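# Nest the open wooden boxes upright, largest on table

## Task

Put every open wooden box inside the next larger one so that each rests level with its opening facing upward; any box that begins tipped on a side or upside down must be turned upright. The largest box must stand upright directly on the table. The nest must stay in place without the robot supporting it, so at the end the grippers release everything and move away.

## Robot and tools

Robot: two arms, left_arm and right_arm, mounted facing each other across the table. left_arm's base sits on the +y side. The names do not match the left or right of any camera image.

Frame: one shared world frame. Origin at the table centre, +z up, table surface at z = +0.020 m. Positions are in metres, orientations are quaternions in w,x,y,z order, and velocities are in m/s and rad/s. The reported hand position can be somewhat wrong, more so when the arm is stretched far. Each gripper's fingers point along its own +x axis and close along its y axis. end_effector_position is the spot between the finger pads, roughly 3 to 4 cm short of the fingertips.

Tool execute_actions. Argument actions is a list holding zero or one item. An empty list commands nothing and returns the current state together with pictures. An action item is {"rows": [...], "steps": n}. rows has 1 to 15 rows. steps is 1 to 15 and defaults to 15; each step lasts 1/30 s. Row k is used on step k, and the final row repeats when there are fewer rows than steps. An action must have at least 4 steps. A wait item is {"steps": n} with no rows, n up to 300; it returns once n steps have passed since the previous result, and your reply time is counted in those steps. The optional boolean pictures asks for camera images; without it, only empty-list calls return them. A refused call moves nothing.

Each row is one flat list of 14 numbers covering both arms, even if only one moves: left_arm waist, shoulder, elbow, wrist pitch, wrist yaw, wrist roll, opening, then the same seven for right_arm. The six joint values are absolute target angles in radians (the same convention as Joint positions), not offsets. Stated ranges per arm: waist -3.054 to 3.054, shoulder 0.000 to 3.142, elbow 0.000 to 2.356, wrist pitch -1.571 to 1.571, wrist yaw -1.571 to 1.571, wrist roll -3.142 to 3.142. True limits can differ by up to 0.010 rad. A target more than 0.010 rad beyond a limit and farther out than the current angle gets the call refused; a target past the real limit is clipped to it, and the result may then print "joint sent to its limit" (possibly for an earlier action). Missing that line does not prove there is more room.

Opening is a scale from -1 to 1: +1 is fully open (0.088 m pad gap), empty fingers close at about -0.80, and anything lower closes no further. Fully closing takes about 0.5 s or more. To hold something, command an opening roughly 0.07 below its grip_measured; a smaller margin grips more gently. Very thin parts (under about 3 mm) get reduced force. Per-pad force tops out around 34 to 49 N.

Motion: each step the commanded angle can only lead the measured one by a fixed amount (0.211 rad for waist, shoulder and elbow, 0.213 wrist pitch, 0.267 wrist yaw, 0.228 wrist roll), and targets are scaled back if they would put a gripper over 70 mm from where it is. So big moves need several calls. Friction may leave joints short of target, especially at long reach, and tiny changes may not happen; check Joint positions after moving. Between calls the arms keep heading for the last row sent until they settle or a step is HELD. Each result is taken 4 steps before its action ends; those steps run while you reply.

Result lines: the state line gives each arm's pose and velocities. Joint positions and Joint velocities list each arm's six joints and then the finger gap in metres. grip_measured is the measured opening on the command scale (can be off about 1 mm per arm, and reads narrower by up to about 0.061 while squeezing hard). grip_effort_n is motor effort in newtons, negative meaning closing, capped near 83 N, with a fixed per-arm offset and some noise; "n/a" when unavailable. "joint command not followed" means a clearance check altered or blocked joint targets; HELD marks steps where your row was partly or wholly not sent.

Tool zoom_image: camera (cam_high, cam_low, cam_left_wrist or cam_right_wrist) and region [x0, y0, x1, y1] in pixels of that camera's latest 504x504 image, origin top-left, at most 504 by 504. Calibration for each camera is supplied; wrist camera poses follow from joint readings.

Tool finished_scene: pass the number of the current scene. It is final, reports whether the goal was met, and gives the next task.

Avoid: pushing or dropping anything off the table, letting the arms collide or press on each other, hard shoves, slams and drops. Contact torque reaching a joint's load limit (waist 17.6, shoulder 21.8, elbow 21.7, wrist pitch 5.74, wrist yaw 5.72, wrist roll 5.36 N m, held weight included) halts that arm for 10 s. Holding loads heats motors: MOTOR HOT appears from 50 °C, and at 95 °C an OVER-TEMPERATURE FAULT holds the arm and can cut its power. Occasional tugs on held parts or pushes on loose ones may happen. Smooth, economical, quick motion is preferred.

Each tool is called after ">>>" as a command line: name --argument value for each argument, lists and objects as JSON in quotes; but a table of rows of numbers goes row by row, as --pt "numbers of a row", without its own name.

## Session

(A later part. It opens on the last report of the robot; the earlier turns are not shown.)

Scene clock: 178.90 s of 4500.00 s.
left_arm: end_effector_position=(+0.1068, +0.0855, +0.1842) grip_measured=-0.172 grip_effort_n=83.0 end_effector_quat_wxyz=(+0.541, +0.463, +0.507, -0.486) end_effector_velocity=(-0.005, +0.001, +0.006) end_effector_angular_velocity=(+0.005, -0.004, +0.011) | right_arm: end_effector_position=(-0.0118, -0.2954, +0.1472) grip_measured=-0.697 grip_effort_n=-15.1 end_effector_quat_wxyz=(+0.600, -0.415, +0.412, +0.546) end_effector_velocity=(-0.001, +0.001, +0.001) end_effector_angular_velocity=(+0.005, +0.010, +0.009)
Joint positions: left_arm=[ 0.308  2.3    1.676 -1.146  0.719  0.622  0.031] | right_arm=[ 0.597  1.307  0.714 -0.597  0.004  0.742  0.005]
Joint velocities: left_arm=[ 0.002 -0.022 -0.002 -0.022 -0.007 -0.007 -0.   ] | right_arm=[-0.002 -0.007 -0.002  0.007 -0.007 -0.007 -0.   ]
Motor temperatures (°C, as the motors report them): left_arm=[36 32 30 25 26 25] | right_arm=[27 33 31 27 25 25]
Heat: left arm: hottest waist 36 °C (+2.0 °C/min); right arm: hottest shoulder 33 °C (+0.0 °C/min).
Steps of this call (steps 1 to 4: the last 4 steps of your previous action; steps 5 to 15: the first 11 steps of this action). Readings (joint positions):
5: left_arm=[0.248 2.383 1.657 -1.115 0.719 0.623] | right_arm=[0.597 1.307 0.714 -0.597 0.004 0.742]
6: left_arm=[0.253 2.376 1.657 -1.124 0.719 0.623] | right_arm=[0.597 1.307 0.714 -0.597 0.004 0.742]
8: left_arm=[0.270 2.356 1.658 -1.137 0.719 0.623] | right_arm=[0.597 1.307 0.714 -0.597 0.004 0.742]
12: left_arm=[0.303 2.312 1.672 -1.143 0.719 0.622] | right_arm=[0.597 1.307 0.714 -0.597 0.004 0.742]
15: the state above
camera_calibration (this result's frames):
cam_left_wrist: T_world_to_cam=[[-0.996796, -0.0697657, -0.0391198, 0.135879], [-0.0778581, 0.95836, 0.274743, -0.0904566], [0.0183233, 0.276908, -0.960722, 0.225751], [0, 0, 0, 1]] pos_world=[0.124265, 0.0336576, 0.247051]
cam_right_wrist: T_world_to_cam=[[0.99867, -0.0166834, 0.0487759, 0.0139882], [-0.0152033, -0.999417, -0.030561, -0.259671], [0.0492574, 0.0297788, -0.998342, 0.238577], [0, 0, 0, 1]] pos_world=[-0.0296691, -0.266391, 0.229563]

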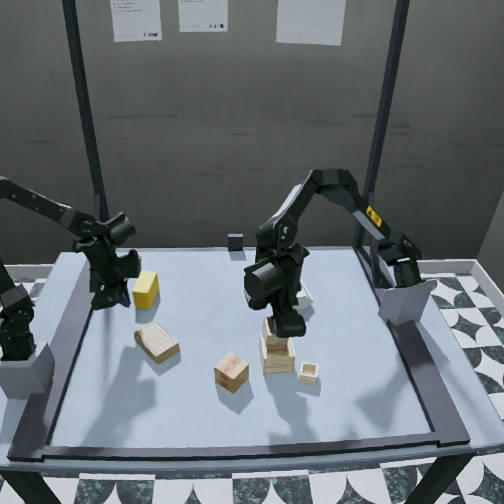

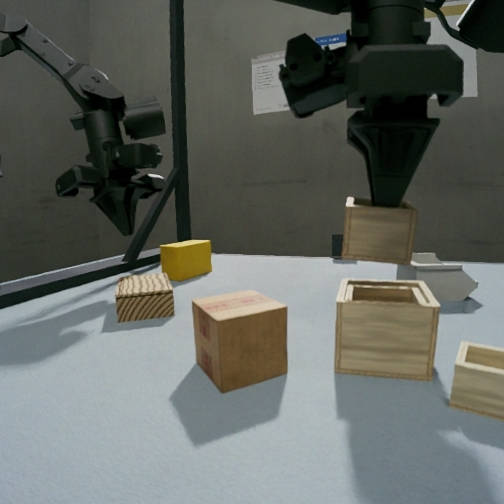

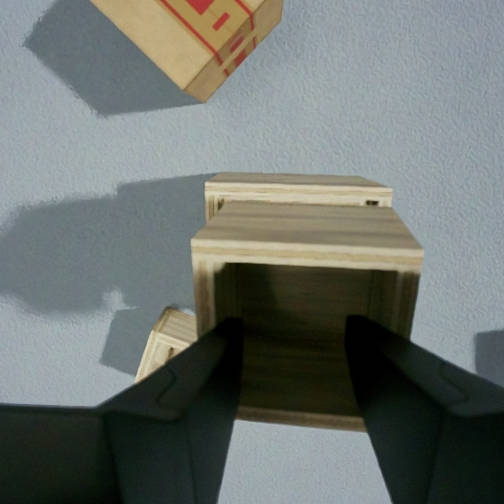

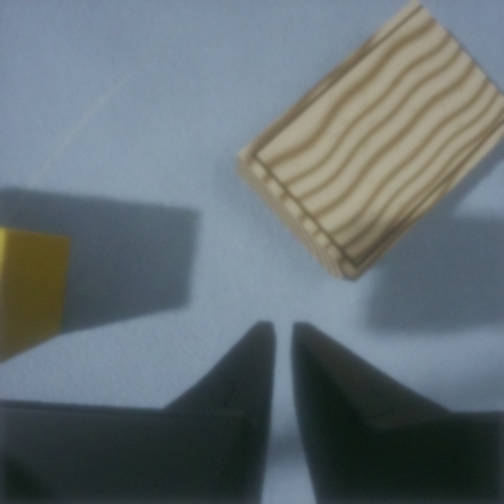

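>>> execute_actions --actions '[{"rows":[[0.27,2.335,1.68,-1.145,0.72,0.62,0.2,0.6,1.3,0.7,-0.6,0.0,0.74,-0.7]]}]'

>>> execute_actions --actions '[{"steps":8}]' --pictures true

>>> zoom_image --camera "cam_low" --region '[300, 180, 460, 340]'

Scene clock: 179.53 s of 4500.00 s.
left_arm: end_effector_position=(+0.0996, +0.0842, +0.1657) grip_measured=-0.172 grip_effort_n=83.0 end_effector_quat_wxyz=(+0.522, +0.472, +0.519, -0.485) end_effector_velocity=(+0.004, +0.002, -0.002) end_effector_angular_velocity=(+0.004, -0.005, -0.019) | right_arm: end_effector_position=(-0.0118, -0.2954, +0.1472) grip_measured=-0.697 grip_effort_n=-15.6 end_effector_quat_wxyz=(+0.600, -0.415, +0.412, +0.546) end_effector_velocity=(-0.002, +0.004, +0.001) end_effector_angular_velocity=(+0.014, +0.016, +0.007)
Joint positions: left_arm=[ 0.266  2.324  1.676 -1.147  0.719  0.622  0.031] | right_arm=[ 0.597  1.307  0.714 -0.597  0.004  0.742  0.005]
Joint velocities: left_arm=[ 0.002  0.007 -0.002  0.007 -0.007  0.022 -0.   ] | right_arm=[-0.007 -0.002 -0.002  0.022 -0.007 -0.007 -0.   ]
Motor temperatures (°C, as the motors report them): left_arm=[36 32 30 25 26 25] | right_arm=[27 33 31 27 25 25]
Heat: left arm: hottest waist 36 °C (+2.0 °C/min); right arm: hottest shoulder 33 °C (+0.0 °C/min).
Steps of this call (steps 1 to 4: the last 4 steps of your previous action; steps 5 to 8: the robot went on to your last target; steps 9 to 19: the first 11 steps of this action). Readings (joint positions):
9: left_arm=[0.307 2.301 1.676 -1.148 0.719 0.622] | right_arm=[0.597 1.307 0.714 -0.597 0.004 0.742]
10: left_arm=[0.304 2.303 1.676 -1.148 0.719 0.622] | right_arm=[0.597 1.307 0.714 -0.597 0.004 0.742]
12: left_arm=[0.291 2.309 1.676 -1.148 0.719 0.622] | right_arm=[0.597 1.307 0.714 -0.597 0.004 0.742]
16: left_arm=[0.268 2.321 1.676 -1.148 0.719 0.622] | right_arm=[0.597 1.307 0.714 -0.597 0.004 0.742]
19: the state above

Scene clock: 179.80 s of 4500.00 s.
left_arm: end_effector_position=(+0.0997, +0.0842, +0.1656) grip_measured=-0.172 grip_effort_n=83.0 end_effector_quat_wxyz=(+0.522, +0.472, +0.519, -0.485) end_effector_velocity=(-0.003, +0.000, -0.000) end_effector_angular_velocity=(+0.001, +0.010, +0.010) | right_arm: end_effector_position=(-0.0118, -0.2954, +0.1472) grip_measured=-0.697 grip_effort_n=-15.6 end_effector_quat_wxyz=(+0.600, -0.415, +0.412, +0.546) end_effector_velocity=(+0.000, +0.001, +0.000) end_effector_angular_velocity=(+0.003, +0.008, +0.003)
Joint positions: left_arm=[ 0.266  2.324  1.676 -1.147  0.719  0.622  0.031] | right_arm=[ 0.597  1.307  0.714 -0.597  0.004  0.742  0.005]
Joint velocities: left_arm=[-0.002 -0.002 -0.002 -0.007  0.007 -0.007 -0.   ] | right_arm=[-0.007 -0.002 -0.002  0.007 -0.007 -0.007 -0.   ]
Motor temperatures (°C, as the motors report them): left_arm=[36 32 30 25 26 25] | right_arm=[27 33 31 27 25 25]
Heat: left arm: hottest waist 36 °C (+2.0 °C/min); right arm: hottest shoulder 33 °C (+0.0 °C/min).
Kept back: nothing.
Steps of this call (steps 1 to 4: the last 4 steps of your previous action; steps 5 to 8: the robot went on to your last target). Readings (joint positions):
1: left_arm=[0.266 2.324 1.676 -1.147 0.719 0.622] | right_arm=[0.597 1.307 0.714 -0.597 0.004 0.742]
2: left_arm=[0.266 2.324 1.676 -1.147 0.719 0.622] | right_arm=[0.597 1.307 0.714 -0.597 0.004 0.742]
4: left_arm=[0.266 2.324 1.676 -1.147 0.719 0.622] | right_arm=[0.597 1.307 0.714 -0.597 0.004 0.742]
8: the state above
camera_calibration (this result's frames):
cam_left_wrist: T_world_to_cam=[[-0.998402, -0.0533298, -0.018685, 0.123375], [-0.0565013, 0.947353, 0.315167, -0.0925588], [0.000893489, 0.315719, -0.948852, 0.204855], [0, 0, 0, 1]] pos_world=[0.117765, 0.0295887, 0.225854]
cam_right_wrist: T_world_to_cam=[[0.99867, -0.0166834, 0.0487759, 0.0139882], [-0.0152033, -0.999417, -0.030561, -0.259671], [0.0492574, 0.0297788, -0.998342, 0.238577], [0, 0, 0, 1]] pos_world=[-0.0296691, -0.266391, 0.229563]

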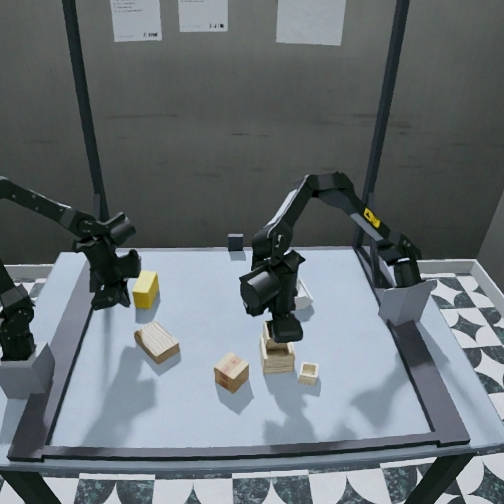

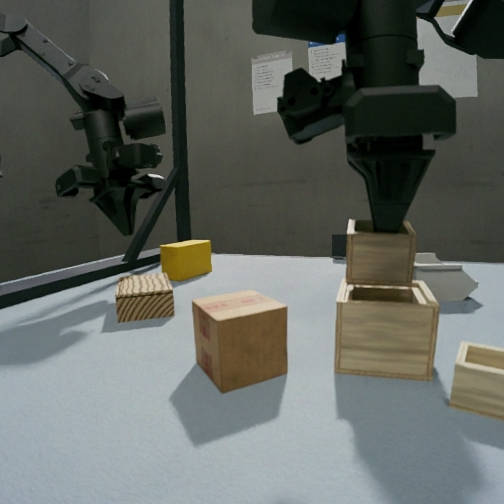

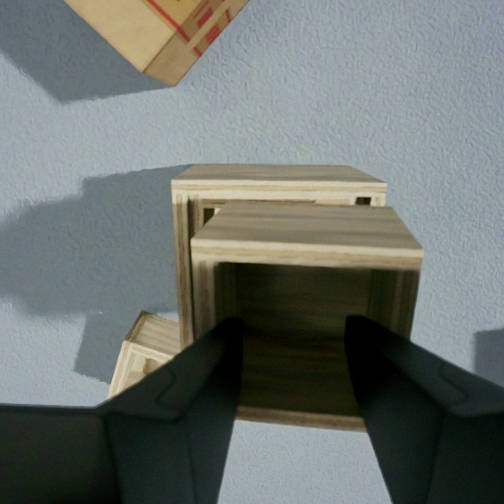

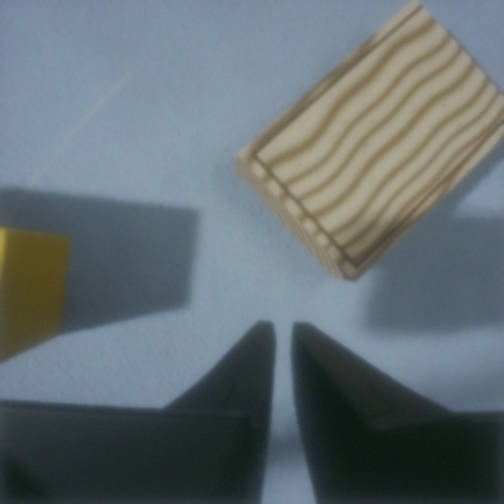

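Region (300, 180, 460, 340) of cam_low's 504x504 image, scaled by 3.150, with more detail than that image has.

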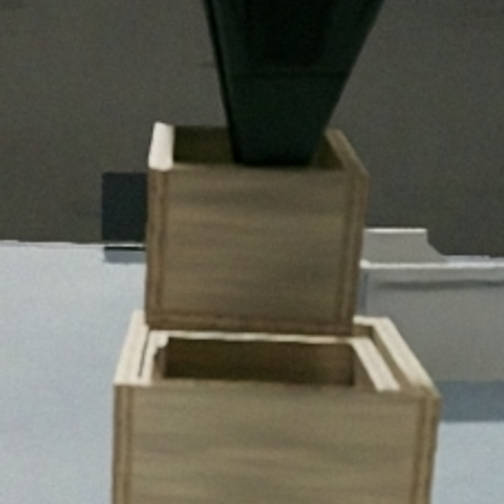

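>>> execute_actions --actions '[{"rows":[[0.27,2.355,1.68,-1.147,0.72,0.62,0.2,0.6,1.3,0.7,-0.6,0.0,0.74,-0.7]]}]'

>>> execute_actions --actions '[{"steps":8}]' --pictures true

>>> zoom_image --camera "cam_low" --region '[300, 180, 460, 340]'

Scene clock: 180.43 s of 4500.00 s.
left_arm: end_effector_position=(+0.1036, +0.0875, +0.1595) grip_measured=-0.172 grip_effort_n=83.0 end_effector_quat_wxyz=(+0.520, +0.469, +0.528, -0.481) end_effector_velocity=(+0.000, +0.003, -0.000) end_effector_angular_velocity=(+0.021, -0.012, +0.025) | right_arm: end_effector_position=(-0.0118, -0.2954, +0.1472) grip_measured=-0.697 grip_effort_n=-15.6 end_effector_quat_wxyz=(+0.600, -0.415, +0.412, +0.546) end_effector_velocity=(-0.002, -0.002, +0.000) end_effector_angular_velocity=(-0.016, +0.013, +0.008)
Joint positions: left_arm=[ 0.266  2.345  1.676 -1.146  0.719  0.622  0.031] | right_arm=[ 0.597  1.307  0.714 -0.597  0.004  0.742  0.005]
Joint velocities: left_arm=[-0.002 -0.002 -0.002 -0.007 -0.022 -0.022 -0.   ] | right_arm=[-0.002 -0.002  0.002 -0.007 -0.022 -0.007 -0.   ]
Motor temperatures (°C, as the motors report them): left_arm=[36 32 30 25 26 25] | right_arm=[27 33 31 27 25 25]
Heat: left arm: hottest waist 36 °C (+2.0 °C/min); right arm: hottest shoulder 33 °C (+0.0 °C/min).
Steps of this call (steps 1 to 8: the robot went on to your last target; steps 9 to 19: the first 11 steps of this action). Readings (joint positions):
9: left_arm=[0.266 2.326 1.676 -1.147 0.719 0.622] | right_arm=[0.597 1.307 0.714 -0.597 0.004 0.742]
10: left_arm=[0.266 2.328 1.676 -1.146 0.719 0.622] | right_arm=[0.597 1.307 0.714 -0.597 0.004 0.742]
12: left_arm=[0.266 2.334 1.676 -1.146 0.719 0.622] | right_arm=[0.597 1.307 0.714 -0.597 0.004 0.742]
16: left_arm=[0.266 2.344 1.676 -1.146 0.719 0.622] | right_arm=[0.597 1.307 0.714 -0.597 0.004 0.742]
19: the state above

Scene clock: 180.70 s of 4500.00 s.
left_arm: end_effector_position=(+0.1036, +0.0875, +0.1595) grip_measured=-0.172 grip_effort_n=83.0 end_effector_quat_wxyz=(+0.520, +0.469, +0.528, -0.481) end_effector_velocity=(-0.001, +0.002, -0.000) end_effector_angular_velocity=(+0.010, -0.001, -0.004) | right_arm: end_effector_position=(-0.0118, -0.2954, +0.1472) grip_measured=-0.697 grip_effort_n=-15.6 end_effector_quat_wxyz=(+0.600, -0.415, +0.412, +0.546) end_effector_velocity=(+0.003, -0.004, -0.001) end_effector_angular_velocity=(-0.021, -0.010, +0.001)
Joint positions: left_arm=[ 0.266  2.345  1.676 -1.146  0.719  0.622  0.031] | right_arm=[ 0.597  1.307  0.714 -0.597  0.004  0.742  0.005]
Joint velocities: left_arm=[-0.002 -0.002 -0.002 -0.007 -0.007  0.007 -0.   ] | right_arm=[-0.002 -0.002 -0.002 -0.022 -0.007 -0.007 -0.   ]
Motor temperatures (°C, as the motors report them): left_arm=[36 32 30 25 26 25] | right_arm=[27 33 31 27 25 25]
Heat: left arm: hottest waist 36 °C (+2.0 °C/min); right arm: hottest shoulder 33 °C (+0.0 °C/min).
Kept back: nothing.
Steps of this call (steps 1 to 4: the last 4 steps of your previous action; steps 5 to 8: the robot went on to your last target). Readings (joint positions):
1: left_arm=[0.266 2.345 1.676 -1.146 0.719 0.622] | right_arm=[0.597 1.307 0.714 -0.597 0.004 0.742]
2: left_arm=[0.266 2.345 1.676 -1.146 0.719 0.622] | right_arm=[0.597 1.307 0.714 -0.597 0.004 0.742]
4: left_arm=[0.266 2.345 1.676 -1.146 0.719 0.622] | right_arm=[0.597 1.307 0.714 -0.597 0.004 0.742]
8: the state above
camera_calibration (this result's frames):
cam_left_wrist: T_world_to_cam=[[-0.997748, -0.0664441, -0.00914576, 0.12695], [-0.0657771, 0.942715, 0.327049, -0.0940855], [-0.0131086, 0.326914, -0.944963, 0.197858], [0, 0, 0, 1]] pos_world=[0.123069, 0.0324485, 0.2189]
cam_right_wrist: T_world_to_cam=[[0.99867, -0.0166834, 0.0487759, 0.0139882], [-0.0152033, -0.999417, -0.030561, -0.259671], [0.0492574, 0.0297788, -0.998342, 0.238577], [0, 0, 0, 1]] pos_world=[-0.0296691, -0.266391, 0.229563]

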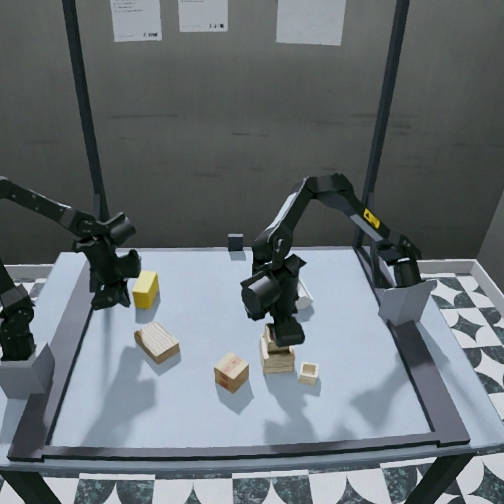

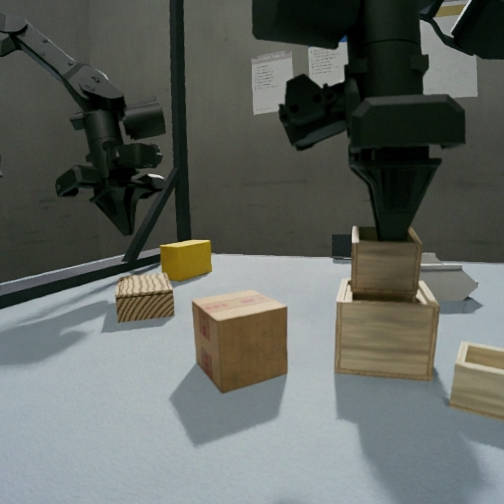

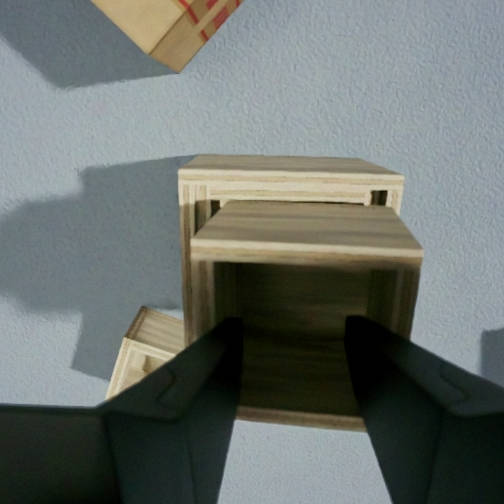

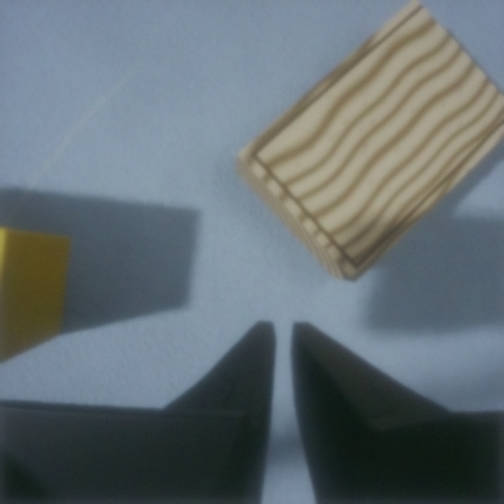

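Region (300, 180, 460, 340) of cam_low's 504x504 image, scaled by 3.150, with more detail than that image has.

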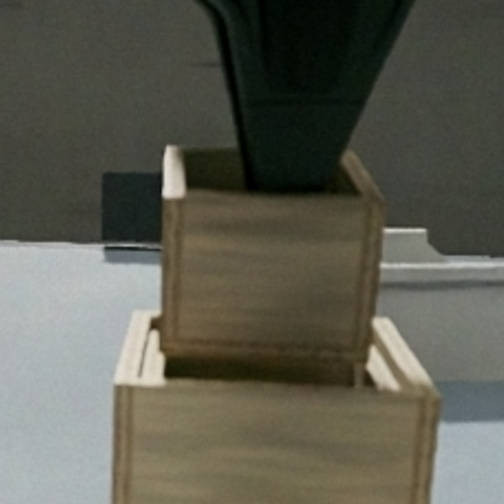

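>>> execute_actions --actions '[{"rows":[[0.247,2.385,1.68,-1.12,0.72,0.62,0.2,0.6,1.3,0.7,-0.6,0.0,0.74,-0.7]]}]'

>>> execute_actions --actions '[{"steps":8}]' --pictures true

>>> zoom_image --camera "cam_low" --region '[300, 180, 460, 340]'

Scene clock: 181.27 s of 4500.00 s.
left_arm: end_effector_position=(+0.1072, +0.0864, +0.1502) grip_measured=-0.170 grip_effort_n=83.0 end_effector_quat_wxyz=(+0.516, +0.473, +0.527, -0.482) end_effector_velocity=(+0.002, +0.000, +0.001) end_effector_angular_velocity=(-0.001, -0.010, +0.004) | right_arm: end_effector_position=(-0.0118, -0.2954, +0.1472) grip_measured=-0.697 grip_effort_n=-15.6 end_effector_quat_wxyz=(+0.600, -0.415, +0.412, +0.546) end_effector_velocity=(+0.003, -0.001, -0.001) end_effector_angular_velocity=(-0.012, -0.004, -0.002)
Joint positions: left_arm=[ 0.254  2.367  1.678 -1.124  0.719  0.622  0.031] | right_arm=[ 0.597  1.307  0.714 -0.597  0.004  0.742  0.005]
Joint velocities: left_arm=[ 0.002 -0.002 -0.002  0.007 -0.007 -0.007 -0.   ] | right_arm=[-0.007  0.002 -0.002 -0.007 -0.007 -0.007  0.   ]
Motor temperatures (°C, as the motors report them): left_arm=[36 32 30 25 26 25] | right_arm=[27 33 31 27 25 25]
Heat: left arm: hottest waist 36 °C (+2.0 °C/min); right arm: hottest shoulder 33 °C (+0.0 °C/min).
Steps of this call (steps 1 to 6: the robot went on to your last target; steps 7 to 17: the first 11 steps of this action). Readings (joint positions):
7: left_arm=[0.266 2.347 1.676 -1.146 0.719 0.622] | right_arm=[0.597 1.307 0.714 -0.597 0.004 0.742]
8: left_arm=[0.264 2.350 1.676 -1.140 0.719 0.622] | right_arm=[0.597 1.307 0.714 -0.597 0.004 0.742]
10: left_arm=[0.258 2.359 1.677 -1.131 0.719 0.622] | right_arm=[0.597 1.307 0.714 -0.597 0.004 0.742]
14: left_arm=[0.255 2.366 1.677 -1.124 0.719 0.622] | right_arm=[0.597 1.307 0.714 -0.597 0.004 0.742]
17: the state above

Scene clock: 181.53 s of 4500.00 s.
left_arm: end_effector_position=(+0.1072, +0.0864, +0.1502) grip_measured=-0.170 grip_effort_n=83.0 end_effector_quat_wxyz=(+0.516, +0.473, +0.527, -0.482) end_effector_velocity=(-0.008, +0.000, -0.002) end_effector_angular_velocity=(+0.004, +0.029, +0.031) | right_arm: end_effector_position=(-0.0118, -0.2954, +0.1472) grip_measured=-0.697 grip_effort_n=-15.6 end_effector_quat_wxyz=(+0.600, -0.415, +0.412, +0.546) end_effector_velocity=(-0.001, +0.001, +0.001) end_effector_angular_velocity=(+0.006, +0.015, -0.005)
Joint positions: left_arm=[ 0.254  2.367  1.678 -1.124  0.719  0.622  0.031] | right_arm=[ 0.597  1.307  0.714 -0.597  0.004  0.742  0.005]
Joint velocities: left_arm=[-0.007 -0.002 -0.002 -0.022  0.022 -0.022  0.   ] | right_arm=[-0.002 -0.007 -0.002  0.007 -0.007  0.007 -0.   ]
Motor temperatures (°C, as the motors report them): left_arm=[36 32 30 25 26 25] | right_arm=[27 33 31 27 25 25]
Heat: left arm: hottest waist 36 °C (+2.0 °C/min); right arm: hottest shoulder 33 °C (+0.0 °C/min).
Kept back: nothing.
Steps of this call (steps 1 to 4: the last 4 steps of your previous action; steps 5 to 8: the robot went on to your last target). Readings (joint positions):
1: left_arm=[0.254 2.367 1.678 -1.124 0.719 0.622] | right_arm=[0.597 1.307 0.714 -0.597 0.004 0.742]
2: left_arm=[0.254 2.367 1.678 -1.124 0.719 0.622] | right_arm=[0.597 1.307 0.714 -0.597 0.004 0.742]
4: left_arm=[0.254 2.367 1.678 -1.124 0.719 0.622] | right_arm=[0.597 1.307 0.714 -0.597 0.004 0.742]
8: the state above
camera_calibration (this result's frames):
cam_left_wrist: T_world_to_cam=[[-0.998387, -0.0561858, -0.00810883, 0.129348], [-0.0556834, 0.941485, 0.332424, -0.0915252], [-0.0110432, 0.33234, -0.943095, 0.188604], [0, 0, 0, 1]] pos_world=[0.126126, 0.0307566, 0.209345]
cam_right_wrist: T_world_to_cam=[[0.99867, -0.0166834, 0.0487759, 0.0139882], [-0.0152033, -0.999417, -0.030561, -0.259671], [0.0492574, 0.0297788, -0.998342, 0.238577], [0, 0, 0, 1]] pos_world=[-0.0296691, -0.266391, 0.229563]

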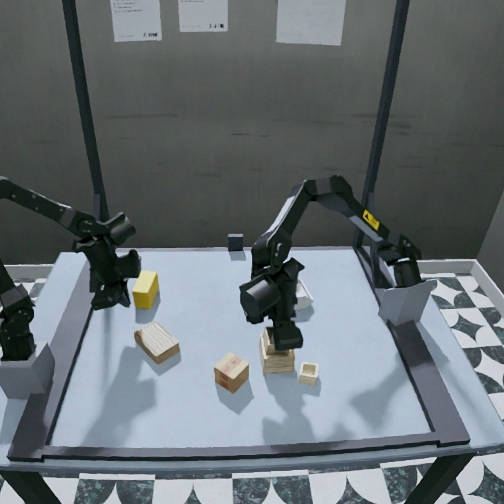

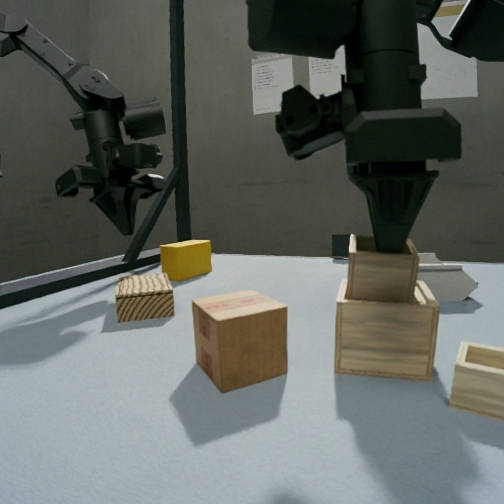

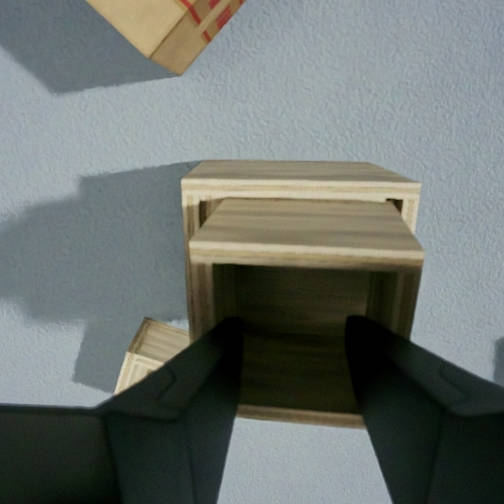

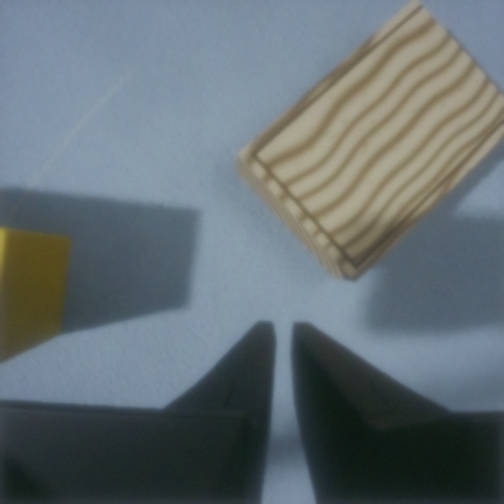

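Region (300, 180, 460, 340) of cam_low's 504x504 image, scaled by 3.150, with more detail than that image has.

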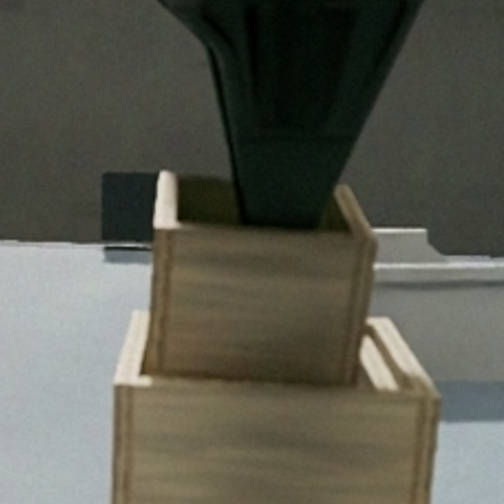

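>>> execute_actions --actions '[{"rows":[[0.265,2.372,1.68,-1.148,0.72,0.62,0.2,0.6,1.3,0.7,-0.6,0.0,0.74,-0.7]]}]'

>>> execute_actions --actions '[{"steps":8}]' --pictures true

>>> zoom_image --camera "cam_low" --region '[300, 180, 460, 340]'

Scene clock: 182.07 s of 4500.00 s.
left_arm: end_effector_position=(+0.1062, +0.0898, +0.1518) grip_measured=-0.170 grip_effort_n=83.0 end_effector_quat_wxyz=(+0.515, +0.469, +0.536, -0.477) end_effector_velocity=(-0.002, +0.003, -0.001) end_effector_angular_velocity=(+0.019, +0.006, +0.005) | right_arm: end_effector_position=(-0.0118, -0.2954, +0.1472) grip_measured=-0.697 grip_effort_n=-15.6 end_effector_quat_wxyz=(+0.600, -0.415, +0.412, +0.546) end_effector_velocity=(+0.002, -0.005, -0.001) end_effector_angular_velocity=(-0.023, -0.010, +0.005)
Joint positions: left_arm=[ 0.26   2.367  1.678 -1.144  0.719  0.622  0.031] | right_arm=[ 0.597  1.307  0.714 -0.597  0.004  0.742  0.005]
Joint velocities: left_arm=[-0.002  0.002  0.002 -0.022 -0.007  0.007 -0.   ] | right_arm=[ 0.002 -0.002 -0.002 -0.022 -0.007 -0.007 -0.   ]
Motor temperatures (°C, as the motors report them): left_arm=[36 32 30 25 26 25] | right_arm=[27 33 31 27 25 25]
Heat: left arm: hottest waist 36 °C (+2.0 °C/min); right arm: hottest shoulder 33 °C (+0.0 °C/min).
Steps of this call (steps 1 to 5: the robot went on to your last target; steps 6 to 16: the first 11 steps of this action). Readings (joint positions):
6: left_arm=[0.255 2.367 1.678 -1.124 0.719 0.622] | right_arm=[0.597 1.307 0.714 -0.597 0.004 0.742]
7: left_arm=[0.255 2.367 1.678 -1.127 0.719 0.622] | right_arm=[0.597 1.307 0.714 -0.597 0.004 0.742]
9: left_arm=[0.257 2.367 1.678 -1.134 0.719 0.622] | right_arm=[0.597 1.307 0.714 -0.597 0.004 0.742]
13: left_arm=[0.260 2.367 1.678 -1.143 0.719 0.622] | right_arm=[0.597 1.307 0.714 -0.597 0.004 0.742]
16: the state above

Scene clock: 182.33 s of 4500.00 s.
left_arm: end_effector_position=(+0.1060, +0.0900, +0.1518) grip_measured=-0.170 grip_effort_n=83.0 end_effector_quat_wxyz=(+0.515, +0.468, +0.536, -0.477) end_effector_velocity=(-0.005, +0.006, -0.000) end_effector_angular_velocity=(+0.028, +0.013, +0.029) | right_arm: end_effector_position=(-0.0118, -0.2954, +0.1472) grip_measured=-0.697 grip_effort_n=-16.0 end_effector_quat_wxyz=(+0.600, -0.415, +0.412, +0.546) end_effector_velocity=(+0.002, -0.001, -0.000) end_effector_angular_velocity=(-0.007, +0.008, -0.028)
Joint positions: left_arm=[ 0.26   2.367  1.678 -1.146  0.719  0.622  0.031] | right_arm=[ 0.597  1.307  0.714 -0.597  0.004  0.742  0.005]
Joint velocities: left_arm=[-0.002 -0.002 -0.002 -0.037 -0.007 -0.007 -0.   ] | right_arm=[-0.007 -0.002 -0.002 -0.007 -0.007  0.022 -0.   ]
Motor temperatures (°C, as the motors report them): left_arm=[36 32 30 25 26 25] | right_arm=[27 33 31 27 25 25]
Heat: left arm: hottest waist 36 °C (+2.0 °C/min); right arm: hottest shoulder 33 °C (+0.0 °C/min).
Kept back: nothing.
Steps of this call (steps 1 to 4: the last 4 steps of your previous action; steps 5 to 8: the robot went on to your last target). Readings (joint positions):
1: left_arm=[0.260 2.367 1.678 -1.145 0.719 0.622] | right_arm=[0.597 1.307 0.714 -0.597 0.004 0.742]
2: left_arm=[0.260 2.367 1.678 -1.145 0.719 0.622] | right_arm=[0.597 1.307 0.714 -0.597 0.004 0.742]
4: left_arm=[0.260 2.367 1.678 -1.146 0.719 0.622] | right_arm=[0.597 1.307 0.714 -0.597 0.004 0.742]
8: the state above
camera_calibration (this result's frames):
cam_left_wrist: T_world_to_cam=[[-0.997209, -0.07465, 0.0010275, 0.128527], [-0.0697922, 0.937026, 0.342215, -0.0951204], [-0.0265091, 0.341188, -0.939621, 0.189135], [0, 0, 0, 1]] pos_world=[0.126543, 0.0341943, 0.210135]
cam_right_wrist: T_world_to_cam=[[0.99867, -0.0166834, 0.0487759, 0.0139882], [-0.0152033, -0.999417, -0.030561, -0.259671], [0.0492574, 0.0297788, -0.998342, 0.238577], [0, 0, 0, 1]] pos_world=[-0.0296691, -0.266391, 0.229563]

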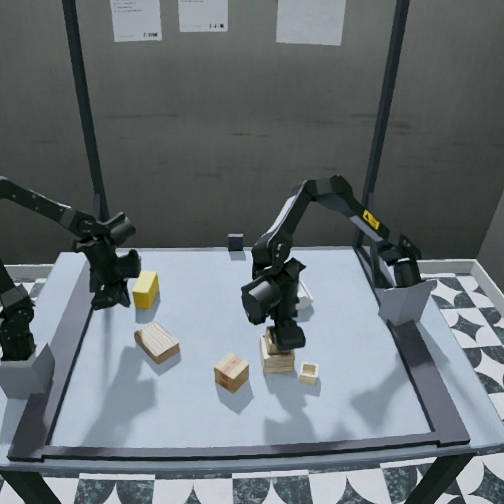

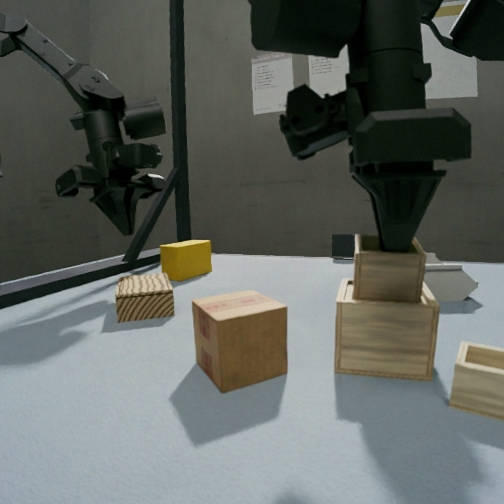

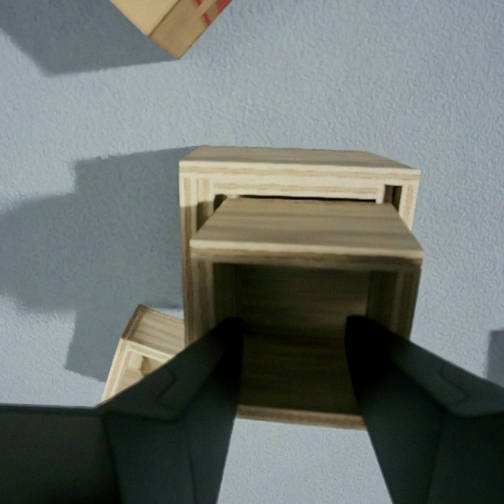

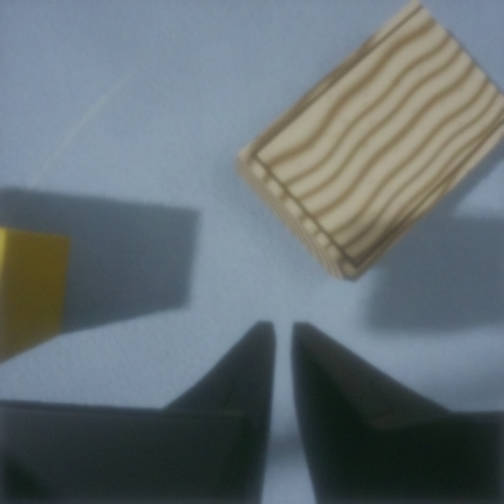

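Region (300, 180, 460, 340) of cam_low's 504x504 image, scaled by 3.150, with more detail than that image has.

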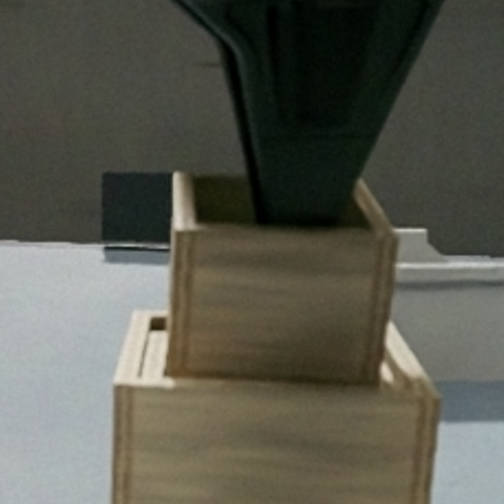

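>>> execute_actions --actions '[{"rows":[[0.24,2.385,1.68,-1.128,0.72,0.62,0.2,0.6,1.3,0.7,-0.6,0.0,0.74,-0.7]]}]'

>>> execute_actions --actions '[{"steps":8}]' --pictures true

>>> zoom_image --camera "cam_low" --region '[300, 180, 460, 340]'

Scene clock: 182.93 s of 4500.00 s.
left_arm: end_effector_position=(+0.1038, +0.0872, +0.1455) grip_measured=-0.170 grip_effort_n=83.0 end_effector_quat_wxyz=(+0.509, +0.475, +0.533, -0.480) end_effector_velocity=(+0.001, +0.002, +0.000) end_effector_angular_velocity=(+0.017, -0.015, -0.008) | right_arm: end_effector_position=(-0.0118, -0.2954, +0.1472) grip_measured=-0.697 grip_effort_n=-16.0 end_effector_quat_wxyz=(+0.600, -0.415, +0.412, +0.546) end_effector_velocity=(+0.002, -0.001, -0.000) end_effector_angular_velocity=(-0.009, -0.001, -0.000)
Joint positions: left_arm=[ 0.242  2.372  1.678 -1.132  0.719  0.622  0.031] | right_arm=[ 0.597  1.307  0.714 -0.597  0.004  0.742  0.005]
Joint velocities: left_arm=[-0.002 -0.002  0.002 -0.007 -0.022  0.007 -0.   ] | right_arm=[-0.007 -0.002 -0.002 -0.007 -0.007 -0.007 -0.   ]
Motor temperatures (°C, as the motors report them): left_arm=[36 32 30 25 26 25] | right_arm=[27 33 31 27 25 25]
Heat: left arm: hottest waist 36 °C (+2.0 °C/min); right arm: hottest shoulder 33 °C (+0.0 °C/min).
Steps of this call (steps 1 to 7: the robot went on to your last target; steps 8 to 18: the first 11 steps of this action). Readings (joint positions):
8: left_arm=[0.259 2.367 1.678 -1.146 0.719 0.622] | right_arm=[0.597 1.307 0.714 -0.597 0.004 0.742]
9: left_arm=[0.258 2.368 1.678 -1.144 0.719 0.622] | right_arm=[0.597 1.307 0.714 -0.597 0.004 0.742]
11: left_arm=[0.251 2.369 1.678 -1.137 0.719 0.622] | right_arm=[0.597 1.307 0.714 -0.597 0.004 0.742]
15: left_arm=[0.243 2.372 1.678 -1.133 0.719 0.622] | right_arm=[0.597 1.307 0.714 -0.597 0.004 0.742]
18: the state above

Scene clock: 183.20 s of 4500.00 s.
left_arm: end_effector_position=(+0.1039, +0.0872, +0.1455) grip_measured=-0.170 grip_effort_n=83.0 end_effector_quat_wxyz=(+0.510, +0.475, +0.533, -0.480) end_effector_velocity=(-0.002, -0.000, +0.002) end_effector_angular_velocity=(+0.005, -0.006, +0.004) | right_arm: end_effector_position=(-0.0118, -0.2954, +0.1472) grip_measured=-0.697 grip_effort_n=-15.6 end_effector_quat_wxyz=(+0.600, -0.415, +0.412, +0.546) end_effector_velocity=(+0.002, -0.003, -0.002) end_effector_angular_velocity=(-0.015, -0.009, +0.017)
Joint positions: left_arm=[ 0.242  2.372  1.678 -1.132  0.719  0.622  0.031] | right_arm=[ 0.597  1.307  0.714 -0.597  0.004  0.742  0.005]
Joint velocities: left_arm=[-0.002 -0.007  0.002 -0.007 -0.007 -0.007  0.   ] | right_arm=[-0.002 -0.002 -0.007 -0.007 -0.007 -0.022 -0.   ]
Motor temperatures (°C, as the motors report them): left_arm=[36 32 30 25 26 25] | right_arm=[27 33 31 27 25 25]
Heat: left arm: hottest waist 36 °C (+2.0 °C/min); right arm: hottest shoulder 33 °C (+0.0 °C/min).
Kept back: nothing.
Steps of this call (steps 1 to 4: the last 4 steps of your previous action; steps 5 to 8: the robot went on to your last target). Readings (joint positions):
1: left_arm=[0.242 2.372 1.678 -1.132 0.719 0.622] | right_arm=[0.597 1.307 0.714 -0.597 0.004 0.742]
2: left_arm=[0.242 2.372 1.678 -1.132 0.719 0.622] | right_arm=[0.597 1.307 0.714 -0.597 0.004 0.742]
4: left_arm=[0.242 2.372 1.678 -1.132 0.719 0.622] | right_arm=[0.597 1.307 0.714 -0.597 0.004 0.742]
8: the state above
camera_calibration (this result's frames):
cam_left_wrist: T_world_to_cam=[[-0.99843, -0.0560042, 0.000277683, 0.124828], [-0.0524231, 0.93631, 0.347239, -0.0929057], [-0.0197068, 0.346679, -0.937777, 0.182729], [0, 0, 0, 1]] pos_world=[0.123363, 0.0306309, 0.203585]
cam_right_wrist: T_world_to_cam=[[0.99867, -0.0166834, 0.0487759, 0.0139882], [-0.0152033, -0.999417, -0.030561, -0.259671], [0.0492574, 0.0297788, -0.998342, 0.238577], [0, 0, 0, 1]] pos_world=[-0.0296691, -0.266391, 0.229563]

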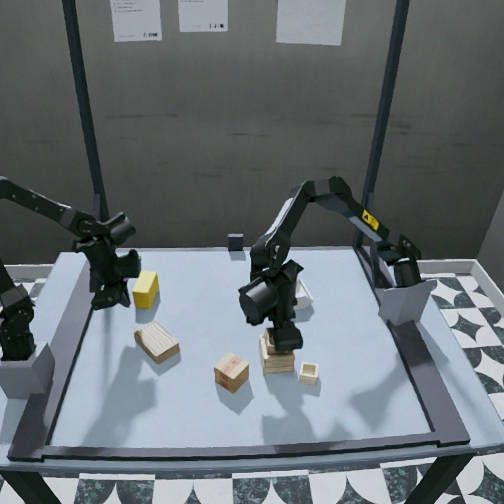

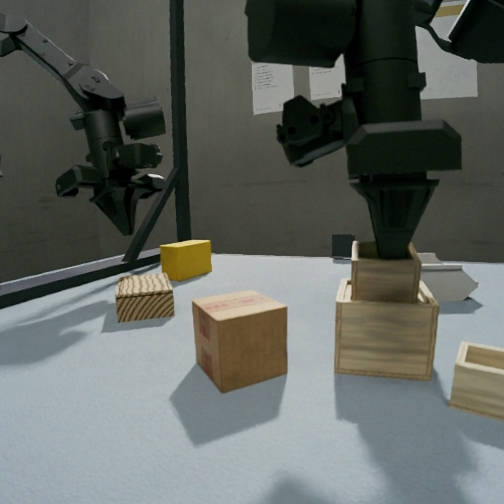

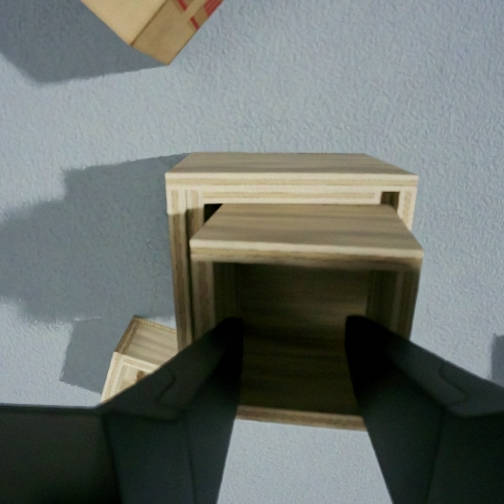

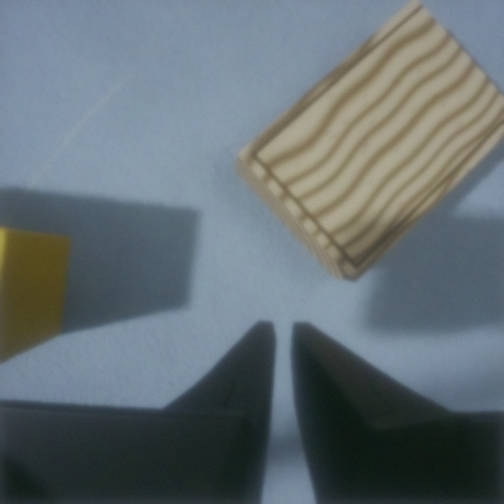

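Region (300, 180, 460, 340) of cam_low's 504x504 image, scaled by 3.150, with more detail than that image has.

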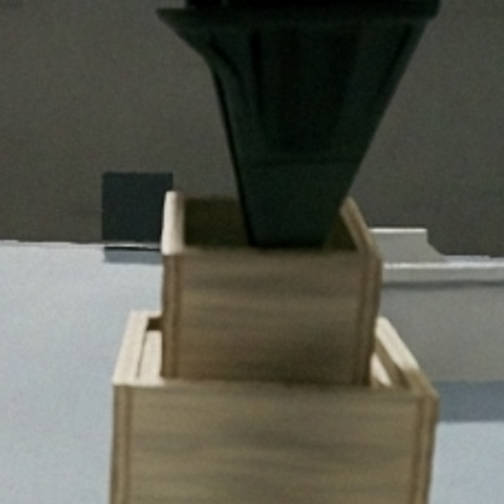

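>>> execute_actions --actions '[{"rows":[[0.24,2.405,1.68,-1.118,0.72,0.62,0.2,0.6,1.3,0.7,-0.6,0.0,0.74,-0.7]]}]'

>>> execute_actions --actions '[{"steps":8}]' --pictures true

>>> zoom_image --camera "cam_low" --region '[300, 180, 460, 340]'

Scene clock: 183.67 s of 4500.00 s.
left_arm: end_effector_position=(+0.1076, +0.0880, +0.1438) grip_measured=-0.170 grip_effort_n=83.0 end_effector_quat_wxyz=(+0.511, +0.472, +0.534, -0.480) end_effector_velocity=(-0.001, +0.004, +0.000) end_effector_angular_velocity=(+0.016, +0.004, +0.023) | right_arm: end_effector_position=(-0.0118, -0.2954, +0.1472) grip_measured=-0.697 grip_effort_n=-16.0 end_effector_quat_wxyz=(+0.600, -0.415, +0.412, +0.546) end_effector_velocity=(+0.001, -0.003, -0.002) end_effector_angular_velocity=(-0.016, -0.009, +0.022)
Joint positions: left_arm=[ 0.247  2.383  1.678 -1.124  0.722  0.622  0.031] | right_arm=[ 0.597  1.307  0.714 -0.597  0.004  0.742  0.005]
Joint velocities: left_arm=[ 0.002  0.002  0.002 -0.022 -0.007 -0.007  0.   ] | right_arm=[ 0.002  0.002 -0.002 -0.007 -0.007 -0.022 -0.   ]
Motor temperatures (°C, as the motors report them): left_arm=[36 32 30 25 26 25] | right_arm=[27 33 31 27 25 25]
Heat: left arm: hottest waist 36 °C (+2.0 °C/min); right arm: hottest shoulder 33 °C (+0.0 °C/min).
Steps of this call (steps 1 to 3: the robot went on to your last target; steps 4 to 14: the first 11 steps of this action). Readings (joint positions):
4: left_arm=[0.242 2.374 1.678 -1.131 0.719 0.622] | right_arm=[0.597 1.307 0.714 -0.597 0.004 0.742]
5: left_arm=[0.242 2.376 1.678 -1.129 0.719 0.622] | right_arm=[0.597 1.307 0.714 -0.597 0.004 0.742]
7: left_arm=[0.244 2.378 1.678 -1.128 0.721 0.622] | right_arm=[0.597 1.307 0.714 -0.597 0.004 0.742]
11: left_arm=[0.247 2.382 1.678 -1.125 0.722 0.622] | right_arm=[0.597 1.307 0.714 -0.597 0.004 0.742]
14: the state above

Scene clock: 183.93 s of 4500.00 s.
left_arm: end_effector_position=(+0.1077, +0.0879, +0.1438) grip_measured=-0.170 grip_effort_n=83.0 end_effector_quat_wxyz=(+0.511, +0.472, +0.534, -0.480) end_effector_velocity=(-0.002, +0.001, -0.002) end_effector_angular_velocity=(+0.004, +0.012, +0.014) | right_arm: end_effector_position=(-0.0118, -0.2954, +0.1472) grip_measured=-0.697 grip_effort_n=-15.6 end_effector_quat_wxyz=(+0.600, -0.415, +0.412, +0.546) end_effector_velocity=(-0.001, -0.003, +0.000) end_effector_angular_velocity=(-0.016, +0.013, +0.008)
Joint positions: left_arm=[ 0.247  2.383  1.679 -1.124  0.722  0.622  0.031] | right_arm=[ 0.597  1.307  0.714 -0.597  0.004  0.742  0.005]
Joint velocities: left_arm=[-0.002  0.002 -0.002 -0.007  0.007 -0.007 -0.   ] | right_arm=[-0.002 -0.007 -0.002 -0.007 -0.022 -0.007 -0.   ]
Motor temperatures (°C, as the motors report them): left_arm=[36 32 30 25 26 25] | right_arm=[27 33 31 27 25 25]
Heat: left arm: hottest waist 36 °C (+2.0 °C/min); right arm: hottest shoulder 33 °C (+0.0 °C/min).
Kept back: nothing.
Steps of this call (steps 1 to 4: the last 4 steps of your previous action; steps 5 to 8: the robot went on to your last target). Readings (joint positions):
1: left_arm=[0.247 2.383 1.679 -1.124 0.722 0.622] | right_arm=[0.597 1.307 0.714 -0.597 0.004 0.742]
2: left_arm=[0.247 2.383 1.679 -1.124 0.722 0.622] | right_arm=[0.597 1.307 0.714 -0.597 0.004 0.742]
4: left_arm=[0.247 2.383 1.679 -1.124 0.722 0.622] | right_arm=[0.597 1.307 0.714 -0.597 0.004 0.742]
8: the state above
camera_calibration (this result's frames):
cam_left_wrist: T_world_to_cam=[[-0.998137, -0.0609625, 0.00250581, 0.128739], [-0.0563744, 0.937168, 0.344294, -0.092059], [-0.0233374, 0.343511, -0.938859, 0.181752], [0, 0, 0, 1]] pos_world=[0.127551, 0.0316894, 0.202012]
cam_right_wrist: T_world_to_cam=[[0.99867, -0.0166834, 0.0487759, 0.0139882], [-0.0152033, -0.999417, -0.030561, -0.259671], [0.0492574, 0.0297788, -0.998342, 0.238577], [0, 0, 0, 1]] pos_world=[-0.0296691, -0.266391, 0.229563]

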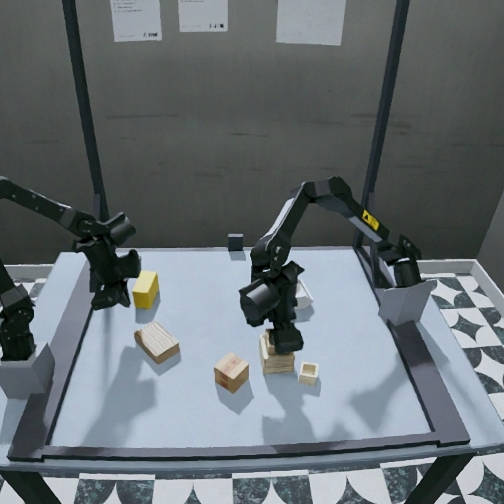

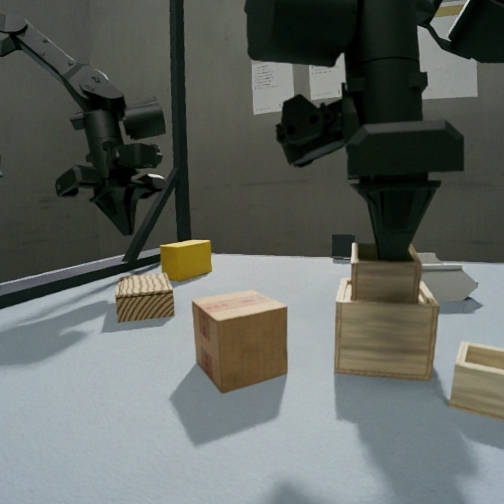

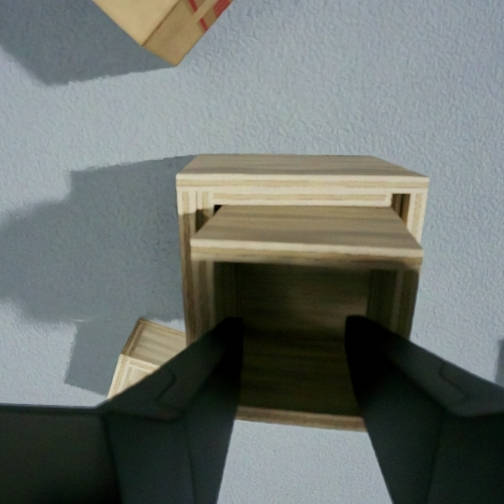

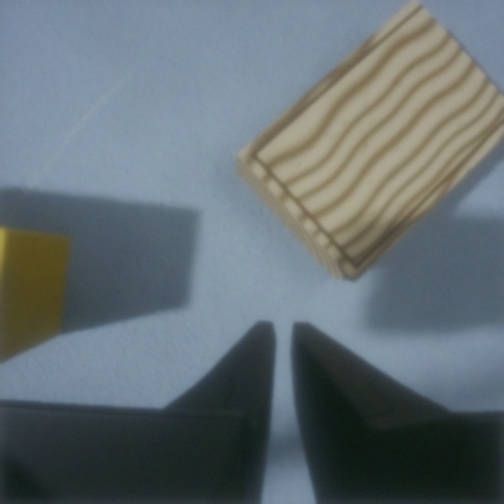

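Region (300, 180, 460, 340) of cam_low's 504x504 image, scaled by 3.150, with more detail than that image has.

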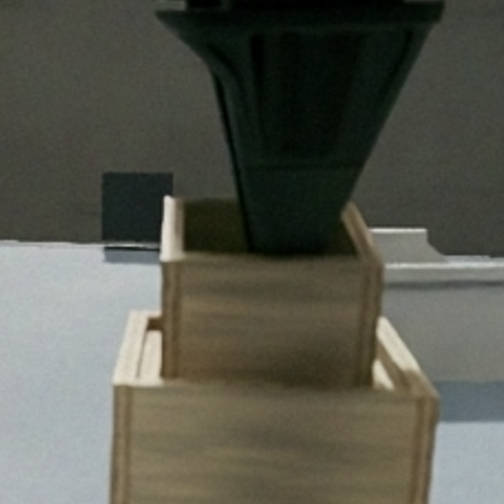

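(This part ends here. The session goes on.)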